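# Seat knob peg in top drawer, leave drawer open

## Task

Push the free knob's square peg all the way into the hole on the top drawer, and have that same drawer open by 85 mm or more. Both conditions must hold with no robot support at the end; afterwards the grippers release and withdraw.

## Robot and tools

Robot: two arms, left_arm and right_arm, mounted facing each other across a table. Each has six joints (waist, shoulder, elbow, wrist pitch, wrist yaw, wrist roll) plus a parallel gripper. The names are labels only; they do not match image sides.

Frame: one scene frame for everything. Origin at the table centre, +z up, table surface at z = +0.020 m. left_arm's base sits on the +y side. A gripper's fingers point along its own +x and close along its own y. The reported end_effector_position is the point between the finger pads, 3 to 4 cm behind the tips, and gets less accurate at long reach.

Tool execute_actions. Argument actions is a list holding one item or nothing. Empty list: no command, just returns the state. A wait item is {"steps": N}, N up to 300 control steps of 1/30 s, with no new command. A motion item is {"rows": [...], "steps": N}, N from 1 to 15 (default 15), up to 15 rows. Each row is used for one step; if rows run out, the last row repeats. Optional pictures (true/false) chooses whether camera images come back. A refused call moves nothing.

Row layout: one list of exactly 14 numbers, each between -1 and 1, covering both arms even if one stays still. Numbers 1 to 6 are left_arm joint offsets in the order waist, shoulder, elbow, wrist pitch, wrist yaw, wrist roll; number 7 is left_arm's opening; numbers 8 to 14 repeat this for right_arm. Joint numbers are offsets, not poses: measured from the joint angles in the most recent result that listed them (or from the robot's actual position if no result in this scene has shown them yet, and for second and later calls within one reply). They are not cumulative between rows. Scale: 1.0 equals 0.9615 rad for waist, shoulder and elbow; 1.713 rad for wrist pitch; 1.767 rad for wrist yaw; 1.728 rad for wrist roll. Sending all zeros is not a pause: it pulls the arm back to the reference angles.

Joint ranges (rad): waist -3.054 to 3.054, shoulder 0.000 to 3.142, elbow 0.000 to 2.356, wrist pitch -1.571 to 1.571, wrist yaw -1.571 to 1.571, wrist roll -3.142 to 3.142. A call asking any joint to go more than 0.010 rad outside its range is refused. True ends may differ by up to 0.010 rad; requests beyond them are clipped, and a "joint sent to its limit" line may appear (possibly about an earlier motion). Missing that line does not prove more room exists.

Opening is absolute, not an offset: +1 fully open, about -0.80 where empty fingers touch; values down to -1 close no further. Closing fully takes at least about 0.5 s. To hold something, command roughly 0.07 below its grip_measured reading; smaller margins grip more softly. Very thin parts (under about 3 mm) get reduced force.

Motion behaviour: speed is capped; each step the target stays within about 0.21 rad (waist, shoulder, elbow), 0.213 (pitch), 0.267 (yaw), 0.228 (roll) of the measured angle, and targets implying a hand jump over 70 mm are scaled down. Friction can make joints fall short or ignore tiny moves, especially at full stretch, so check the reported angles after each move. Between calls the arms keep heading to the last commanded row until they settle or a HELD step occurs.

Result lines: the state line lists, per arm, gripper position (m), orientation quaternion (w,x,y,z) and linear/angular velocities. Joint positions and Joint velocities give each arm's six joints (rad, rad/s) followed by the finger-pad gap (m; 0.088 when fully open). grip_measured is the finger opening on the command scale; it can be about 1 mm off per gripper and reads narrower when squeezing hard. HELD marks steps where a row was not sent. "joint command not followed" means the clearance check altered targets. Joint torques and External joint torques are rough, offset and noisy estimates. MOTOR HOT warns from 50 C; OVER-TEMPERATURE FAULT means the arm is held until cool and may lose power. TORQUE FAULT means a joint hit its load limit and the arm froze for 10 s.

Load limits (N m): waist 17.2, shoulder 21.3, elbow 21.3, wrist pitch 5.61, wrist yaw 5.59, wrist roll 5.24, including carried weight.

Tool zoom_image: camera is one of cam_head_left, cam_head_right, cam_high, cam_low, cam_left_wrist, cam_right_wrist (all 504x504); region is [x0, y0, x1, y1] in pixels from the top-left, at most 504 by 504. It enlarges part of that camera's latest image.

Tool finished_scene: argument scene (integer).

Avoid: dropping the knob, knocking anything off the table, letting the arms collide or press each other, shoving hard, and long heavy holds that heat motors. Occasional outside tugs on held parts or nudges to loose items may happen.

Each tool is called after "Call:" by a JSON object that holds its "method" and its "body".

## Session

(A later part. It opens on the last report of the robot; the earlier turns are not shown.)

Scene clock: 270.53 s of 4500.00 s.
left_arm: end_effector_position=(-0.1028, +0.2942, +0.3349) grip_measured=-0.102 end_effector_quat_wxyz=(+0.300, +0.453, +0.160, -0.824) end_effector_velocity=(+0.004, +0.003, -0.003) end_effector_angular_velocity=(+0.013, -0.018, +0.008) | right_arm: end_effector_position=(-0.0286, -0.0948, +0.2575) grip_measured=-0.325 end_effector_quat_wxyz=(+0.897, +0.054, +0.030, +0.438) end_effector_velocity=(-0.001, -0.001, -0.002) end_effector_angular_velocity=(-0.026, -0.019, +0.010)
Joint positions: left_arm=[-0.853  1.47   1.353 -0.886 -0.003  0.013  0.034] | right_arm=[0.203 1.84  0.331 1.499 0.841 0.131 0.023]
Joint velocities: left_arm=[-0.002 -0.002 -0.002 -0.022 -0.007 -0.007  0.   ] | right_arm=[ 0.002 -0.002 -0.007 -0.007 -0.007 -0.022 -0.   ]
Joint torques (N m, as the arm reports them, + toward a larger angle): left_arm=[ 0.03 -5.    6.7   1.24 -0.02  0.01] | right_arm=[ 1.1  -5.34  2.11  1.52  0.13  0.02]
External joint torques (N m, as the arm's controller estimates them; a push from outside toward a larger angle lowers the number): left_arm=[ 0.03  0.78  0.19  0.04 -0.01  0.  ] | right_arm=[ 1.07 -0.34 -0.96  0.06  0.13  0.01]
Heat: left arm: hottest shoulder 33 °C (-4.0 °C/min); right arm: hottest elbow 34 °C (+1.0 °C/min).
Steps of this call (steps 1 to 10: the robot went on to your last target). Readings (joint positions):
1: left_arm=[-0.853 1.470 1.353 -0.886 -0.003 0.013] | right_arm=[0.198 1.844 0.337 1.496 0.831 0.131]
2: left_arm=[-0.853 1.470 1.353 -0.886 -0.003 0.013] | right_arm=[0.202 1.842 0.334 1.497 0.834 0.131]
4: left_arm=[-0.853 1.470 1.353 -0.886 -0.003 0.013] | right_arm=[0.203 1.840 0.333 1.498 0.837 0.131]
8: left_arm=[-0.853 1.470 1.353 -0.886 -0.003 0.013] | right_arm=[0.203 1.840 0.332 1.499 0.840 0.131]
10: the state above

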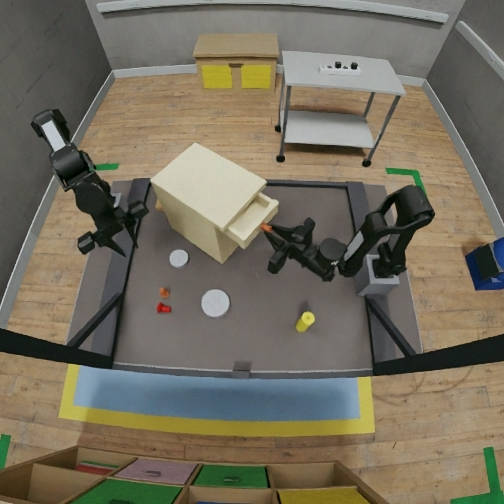

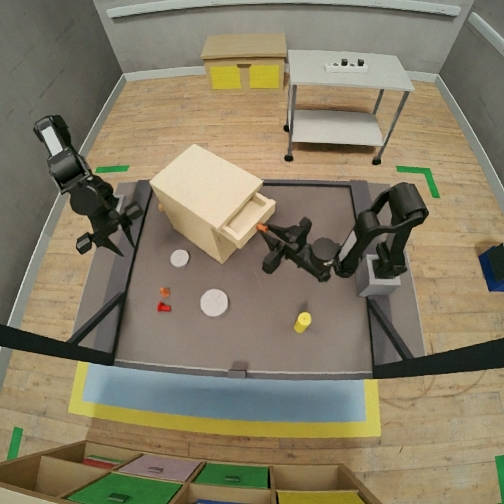

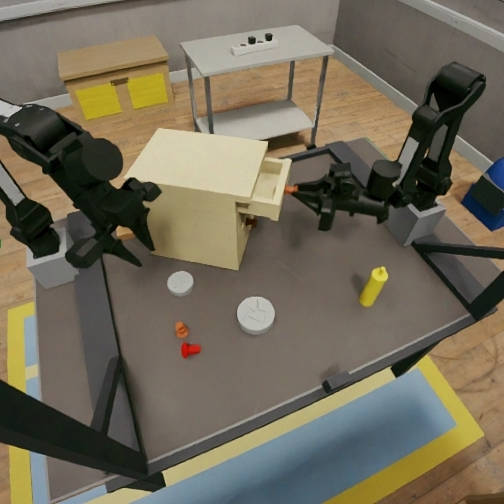

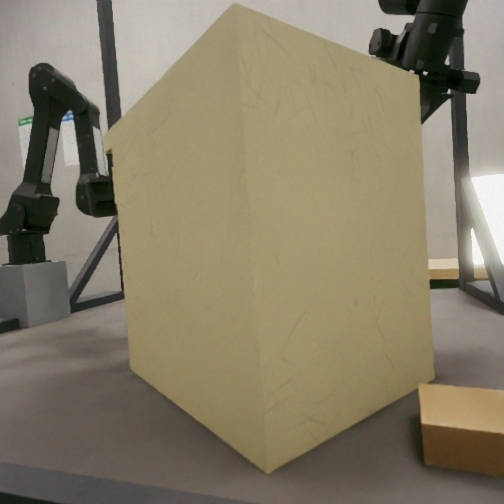

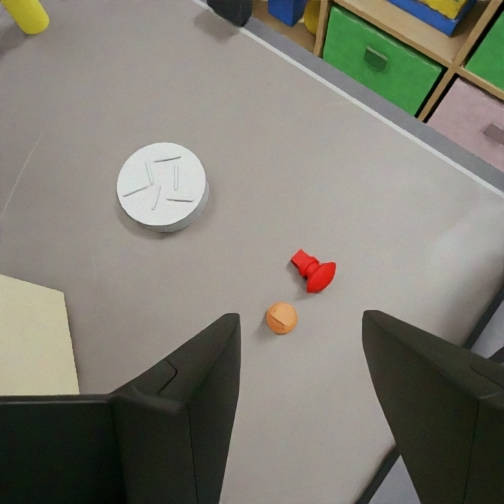

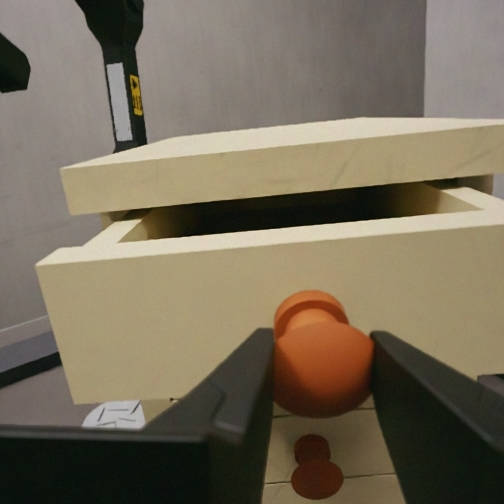

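Release and retreat.

Call:
{"method": "execute_actions", "body": {"actions": [{"rows":[[0,0,0,0,0,0,-0.1,0,0,0,0,0,0,0.8]],"steps":10}], "pictures": false}}

Call:
{"method": "execute_actions", "body": {"actions": [{"rows":[[0,0,0,0,0,0,-0.1,0.13,-0.08,-0.09,0,0.07,0,0.8]],"steps":10}], "pictures": false}}

Call:
{"method": "execute_actions", "body": {"actions": [{"rows":[[0,0,0,0,0,0,-0.1,0.05,-0.5,0,-0.35,0,0,0.8]]}]}}

Call:
{"method": "zoom_image", "body": {"camera": "cam_high", "region": [255,160,315,220]}}

Scene clock: 280.63 s of 4500.00 s.
left_arm: end_effector_position=(-0.1028, +0.2942, +0.3349) grip_measured=-0.102 end_effector_quat_wxyz=(+0.300, +0.453, +0.160, -0.824) end_effector_velocity=(-0.002, +0.000, -0.001) end_effector_angular_velocity=(-0.003, +0.000, +0.003) | right_arm: end_effector_position=(-0.0284, -0.0948, +0.2575) grip_measured=+0.722 end_effector_quat_wxyz=(+0.897, +0.054, +0.030, +0.437) end_effector_velocity=(+0.000, -0.000, -0.003) end_effector_angular_velocity=(-0.017, -0.008, +0.005)
Joint positions: left_arm=[-0.853  1.47   1.353 -0.886 -0.003  0.013  0.034] | right_arm=[0.203 1.84  0.331 1.499 0.841 0.131 0.074]
Joint velocities: left_arm=[-0.007  0.002 -0.002  0.007 -0.007 -0.007  0.   ] | right_arm=[-0.002  0.002 -0.002 -0.007 -0.007 -0.007  0.06 ]
Joint torques (N m, as the arm reports them, + toward a larger angle): left_arm=[-0.06 -4.82  6.55  1.28  0.01 -0.02] | right_arm=[ 0.03 -4.3   3.47  1.26  0.    0.02]
External joint torques (N m, as the arm's controller estimates them; a push from outside toward a larger angle lowers the number): left_arm=[-0.03  0.91  0.04  0.07  0.01 -0.02] | right_arm=[ 0.02  0.72  0.39 -0.2   0.    0.02]
Heat: left arm: hottest shoulder 32 °C (-3.1 °C/min); right arm: hottest elbow 32 °C (+0.0 °C/min).
Steps of this call (steps 1 to 30: the robot went on to your last target; steps 31 to 90: nothing new was sent; then 6.77 s passed at rest; steps 91 to 100: all 10 steps of this action). Readings (joint positions):
91: left_arm=[-0.853 1.470 1.353 -0.886 -0.003 0.013] | right_arm=[0.203 1.840 0.331 1.499 0.841 0.131]
92: left_arm=[-0.853 1.470 1.353 -0.886 -0.003 0.013] | right_arm=[0.203 1.840 0.331 1.499 0.841 0.131]
94: left_arm=[-0.853 1.470 1.353 -0.886 -0.003 0.013] | right_arm=[0.203 1.840 0.331 1.499 0.841 0.131]
98: left_arm=[-0.853 1.470 1.353 -0.886 -0.003 0.013] | right_arm=[0.203 1.840 0.331 1.499 0.841 0.131]
100: the state above

Scene clock: 280.97 s of 4500.00 s.
left_arm: end_effector_position=(-0.1028, +0.2942, +0.3349) grip_measured=-0.102 end_effector_quat_wxyz=(+0.300, +0.453, +0.160, -0.824) end_effector_velocity=(-0.001, -0.001, -0.001) end_effector_angular_velocity=(-0.003, +0.000, +0.008) | right_arm: end_effector_position=(-0.0498, -0.1207, +0.2583) grip_measured=+0.796 end_effector_quat_wxyz=(+0.897, +0.046, +0.031, +0.438) end_effector_velocity=(-0.000, -0.005, +0.002) end_effector_angular_velocity=(-0.002, -0.006, -0.010)
Joint positions: left_arm=[-0.853  1.47   1.353 -0.886 -0.003  0.013  0.034] | right_arm=[0.323 1.774 0.251 1.497 0.959 0.131 0.078]
Joint velocities: left_arm=[-0.002  0.002 -0.002  0.007 -0.007 -0.007 -0.   ] | right_arm=[ 0.012 -0.022 -0.012 -0.007  0.022 -0.007  0.001]
Joint torques (N m, as the arm reports them, + toward a larger angle): left_arm=[ 0.2  -5.08  6.64  1.23  0.01  0.  ] | right_arm=[ 0.38 -4.63  2.74  1.33  0.12  0.02]
External joint torques (N m, as the arm's controller estimates them; a push from outside toward a larger angle lowers the number): left_arm=[ 0.2   0.65  0.11  0.01  0.02 -0.01] | right_arm=[ 0.35 -0.21 -0.27 -0.07  0.12  0.01]
Heat: left arm: hottest shoulder 32 °C (-3.0 °C/min); right arm: hottest elbow 32 °C (+0.0 °C/min).
Steps of this call (steps 1 to 10: all 10 steps of this action). Readings (joint positions):
1: left_arm=[-0.853 1.470 1.353 -0.886 -0.003 0.013] | right_arm=[0.212 1.834 0.324 1.498 0.861 0.131]
2: left_arm=[-0.853 1.470 1.353 -0.886 -0.003 0.013] | right_arm=[0.242 1.818 0.305 1.497 0.896 0.131]
4: left_arm=[-0.853 1.470 1.353 -0.886 -0.003 0.013] | right_arm=[0.297 1.789 0.269 1.497 0.930 0.131]
8: left_arm=[-0.853 1.470 1.353 -0.886 -0.003 0.013] | right_arm=[0.322 1.775 0.253 1.497 0.955 0.131]
10: the state above

Scene clock: 281.47 s of 4500.00 s.
left_arm: end_effector_position=(-0.1028, +0.2942, +0.3349) grip_measured=-0.102 end_effector_quat_wxyz=(+0.300, +0.453, +0.160, -0.824) end_effector_velocity=(+0.005, -0.002, -0.001) end_effector_angular_velocity=(-0.022, -0.028, +0.011) | right_arm: end_effector_position=(-0.0565, -0.1411, +0.2945) grip_measured=+0.797 end_effector_quat_wxyz=(+0.889, -0.013, +0.040, +0.456) end_effector_velocity=(+0.000, -0.004, -0.001) end_effector_angular_velocity=(-0.052, -0.031, +0.012)
Joint positions: left_arm=[-0.853  1.47   1.353 -0.886 -0.003  0.013  0.034] | right_arm=[0.367 1.305 0.25  0.91  0.959 0.131 0.078]
Joint velocities: left_arm=[-0.002 -0.002 -0.002 -0.007 -0.037  0.007 -0.   ] | right_arm=[ 0.002 -0.056 -0.002 -0.095 -0.007 -0.022 -0.   ]
Joint torques (N m, as the arm reports them, + toward a larger angle): left_arm=[ 0.08 -4.77  6.65  1.26  0.02  0.  ] | right_arm=[ 0.39 -3.29  5.89  1.08  0.08  0.02]
External joint torques (N m, as the arm's controller estimates them; a push from outside toward a larger angle lowers the number): left_arm=[0.06 1.01 0.11 0.05 0.04 0.  ] | right_arm=[ 0.37 -0.2   0.82 -0.34  0.01  0.01]
Heat: left arm: hottest shoulder 32 °C (-3.0 °C/min); right arm: hottest elbow 32 °C (+0.0 °C/min).
Steps of this call (steps 1 to 15: all 15 steps of this action). Readings (joint positions):
1: left_arm=[-0.853 1.470 1.353 -0.886 -0.003 0.013] | right_arm=[0.326 1.750 0.251 1.461 0.961 0.131]
2: left_arm=[-0.853 1.470 1.353 -0.886 -0.003 0.013] | right_arm=[0.338 1.700 0.249 1.382 0.961 0.131]
4: left_arm=[-0.853 1.470 1.353 -0.886 -0.003 0.013] | right_arm=[0.358 1.584 0.249 1.277 0.960 0.131]
8: left_arm=[-0.853 1.470 1.353 -0.886 -0.003 0.013] | right_arm=[0.366 1.370 0.250 1.048 0.959 0.131]
15: the state above

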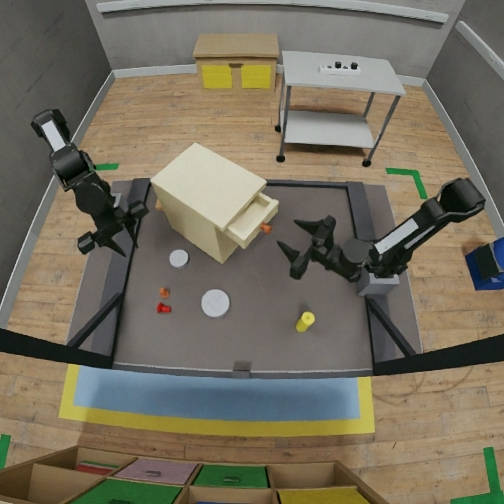

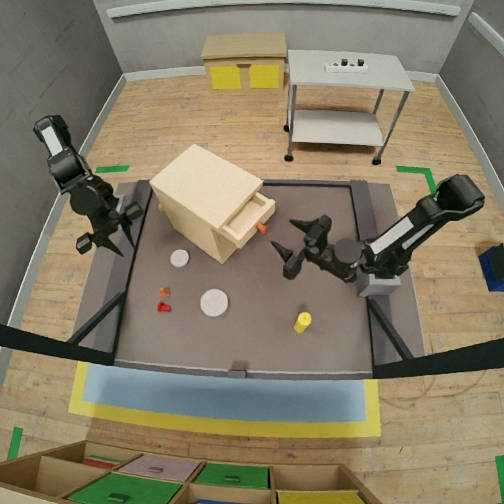

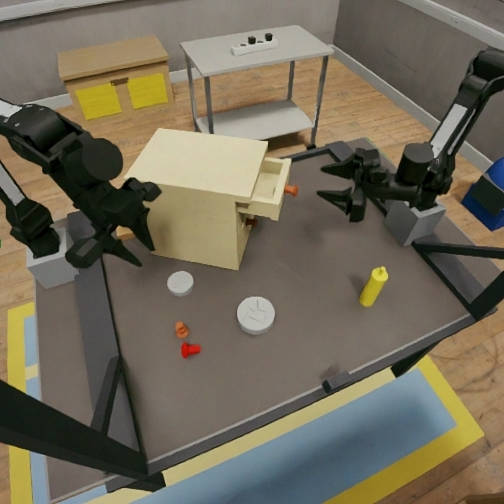

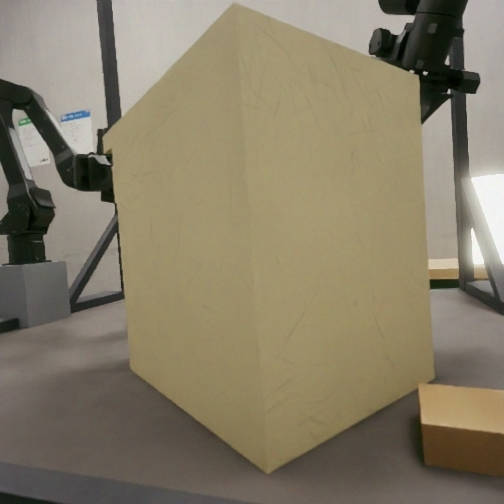

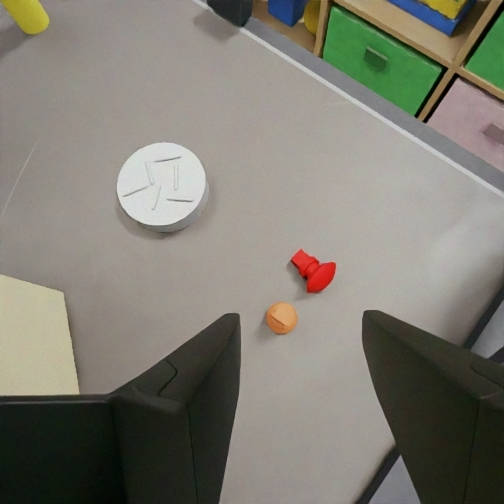

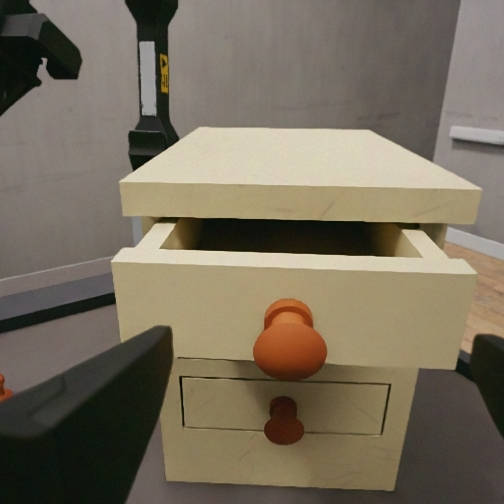

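Region (255, 160, 315, 220) of cam_high's 504x504 image, scaled by 8.400, with more detail than that image has.

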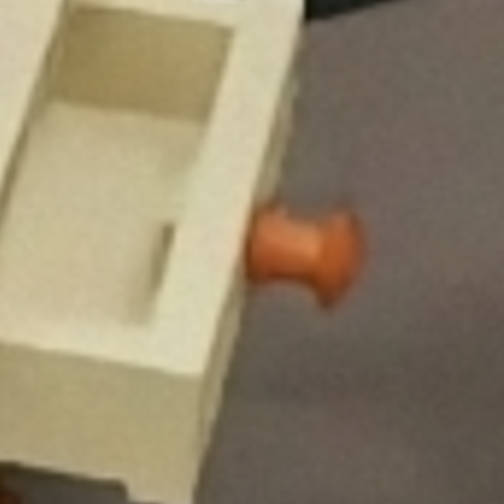

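Looks flush. I'll clear the arm further and look down on it.

Call:
{"method": "execute_actions", "body": {"actions": [{"rows":[[0,0,0,0,0,0,-0.1,-0.1,-0.4,0.3,-0.6,-0.2,0,0.8]]}], "pictures": false}}

Call:
{"method": "execute_actions", "body": {"actions": [{"steps":10}]}}

Call:
{"method": "zoom_image", "body": {"camera": "cam_head_left", "region": [245,210,285,250]}}

Scene clock: 286.90 s of 4500.00 s.
left_arm: end_effector_position=(-0.1028, +0.2942, +0.3349) grip_measured=-0.102 end_effector_quat_wxyz=(+0.300, +0.453, +0.160, -0.824) end_effector_velocity=(+0.004, +0.003, -0.001) end_effector_angular_velocity=(+0.003, -0.020, -0.005) | right_arm: end_effector_position=(-0.0692, -0.1355, +0.3725) grip_measured=+0.797 end_effector_quat_wxyz=(+0.822, -0.065, +0.081, +0.560) end_effector_velocity=(+0.015, -0.080, -0.335) end_effector_angular_velocity=(-1.726, -0.449, +0.042)
Joint positions: left_arm=[-0.853  1.47   1.353 -0.886 -0.003  0.013  0.034] | right_arm=[0.275 0.922 0.542 0.125 0.611 0.132 0.078]
Joint velocities: left_arm=[-0.002 -0.007 -0.002 -0.022 -0.007  0.007 -0.   ] | right_arm=[ 0.002  0.012 -0.022 -1.736 -0.037 -0.022 -0.   ]
Joint torques (N m, as the arm reports them, + toward a larger angle): left_arm=[ 0.08 -4.96  6.71  1.23  0.03  0.02] | right_arm=[-0.36 -2.1   7.54  1.42  0.06  0.02]
External joint torques (N m, as the arm's controller estimates them; a push from outside toward a larger angle lowers the number): left_arm=[0.08 0.86 0.17 0.02 0.04 0.01] | right_arm=[-0.32  0.68  0.43 -0.28 -0.07  0.  ]
Heat: left arm: hottest shoulder 32 °C (-3.0 °C/min); right arm: hottest elbow 32 °C (+0.0 °C/min).
Steps of this call (steps 1 to 30: the robot went on to your last target; steps 31 to 90: nothing new was sent; then 1.93 s passed at rest; steps 91 to 105: all 15 steps of this action). Readings (joint positions):
91: left_arm=[-0.853 1.470 1.353 -0.886 -0.003 0.013] | right_arm=[0.361 1.284 0.263 0.867 0.931 0.132]
92: left_arm=[-0.853 1.470 1.353 -0.886 -0.003 0.013] | right_arm=[0.343 1.253 0.287 0.805 0.870 0.132]
94: left_arm=[-0.853 1.470 1.353 -0.886 -0.003 0.013] | right_arm=[0.315 1.181 0.357 0.734 0.775 0.132]
98: left_arm=[-0.853 1.470 1.353 -0.886 -0.003 0.013] | right_arm=[0.287 1.002 0.493 0.533 0.653 0.132]
105: the state above

Scene clock: 287.23 s of 4500.00 s.
left_arm: end_effector_position=(-0.1028, +0.2942, +0.3349) grip_measured=-0.102 end_effector_quat_wxyz=(+0.300, +0.453, +0.160, -0.824) end_effector_velocity=(+0.004, +0.003, -0.004) end_effector_angular_velocity=(+0.016, -0.022, +0.008) | right_arm: end_effector_position=(-0.0652, -0.1515, +0.3295) grip_measured=+0.797 end_effector_quat_wxyz=(+0.811, -0.176, +0.122, +0.545) end_effector_velocity=(+0.002, -0.007, -0.014) end_effector_angular_velocity=(-0.082, -0.023, +0.007)
Joint positions: left_arm=[-0.853  1.47   1.353 -0.886 -0.003  0.013  0.034] | right_arm=[ 0.274  0.923  0.54  -0.111  0.608  0.132  0.078]
Joint velocities: left_arm=[-0.002 -0.002 -0.007 -0.022 -0.007 -0.007  0.   ] | right_arm=[-0.002 -0.002 -0.002 -0.081 -0.007 -0.007 -0.   ]
Joint torques (N m, as the arm reports them, + toward a larger angle): left_arm=[-0.08 -4.94  6.62  1.25  0.02 -0.03] | right_arm=[-0.3  -1.99  7.64  1.24  0.11  0.02]
External joint torques (N m, as the arm's controller estimates them; a push from outside toward a larger angle lowers the number): left_arm=[-0.12  0.81  0.14  0.06  0.04 -0.03] | right_arm=[-0.29  0.31  0.85 -0.33 -0.07  0.  ]
Heat: left arm: hottest shoulder 32 °C (-3.0 °C/min); right arm: hottest elbow 32 °C (+0.0 °C/min).
Steps of this call (steps 1 to 10: the robot went on to your last target). Readings (joint positions):
1: left_arm=[-0.853 1.470 1.353 -0.886 -0.003 0.013] | right_arm=[0.275 0.923 0.542 0.066 0.609 0.132]
2: left_arm=[-0.853 1.470 1.353 -0.886 -0.003 0.013] | right_arm=[0.275 0.923 0.542 0.012 0.609 0.132]
4: left_arm=[-0.853 1.470 1.353 -0.886 -0.003 0.013] | right_arm=[0.275 0.923 0.540 -0.060 0.609 0.132]
8: left_arm=[-0.853 1.470 1.353 -0.886 -0.003 0.013] | right_arm=[0.274 0.923 0.540 -0.102 0.608 0.132]
10: the state above

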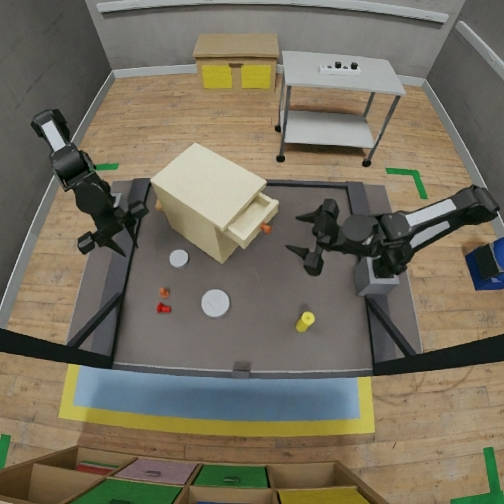

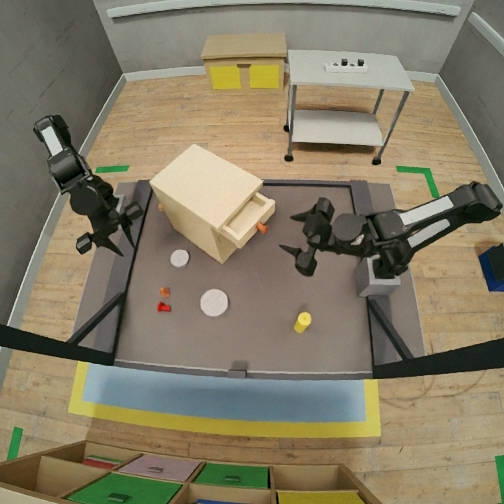

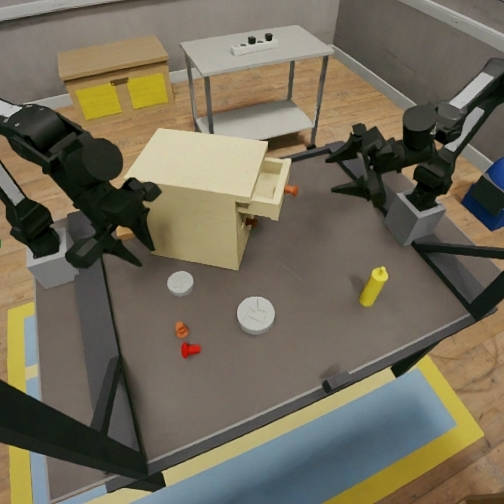

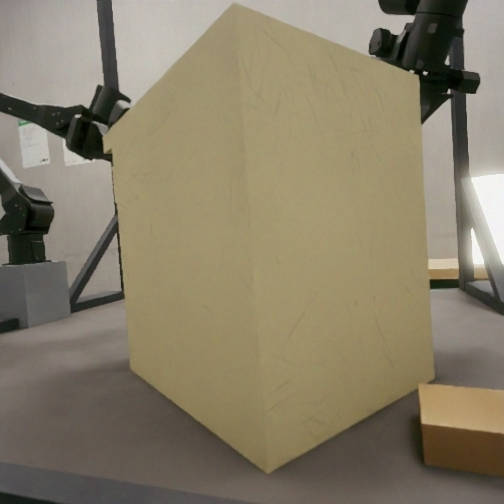

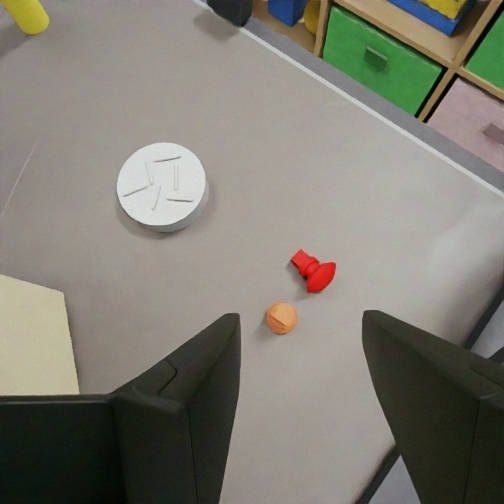

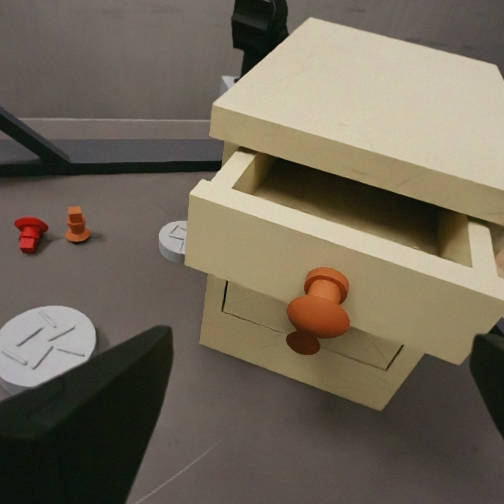

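Region (245, 210, 285, 250) of cam_head_left's 504x504 image, scaled by 12.600, with more detail than that image has.

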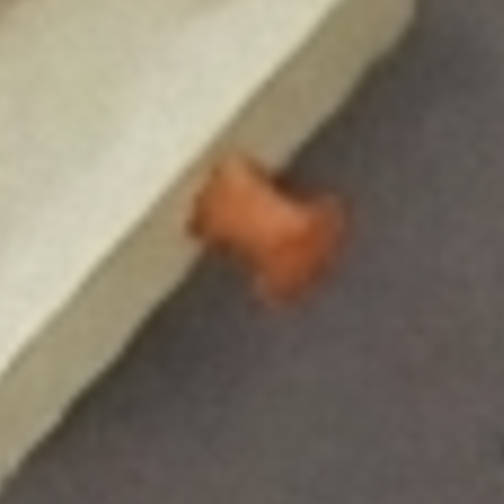

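Call:
{"method": "finished_scene", "body": {"scene": 1}}

The scene is finished: the task was done.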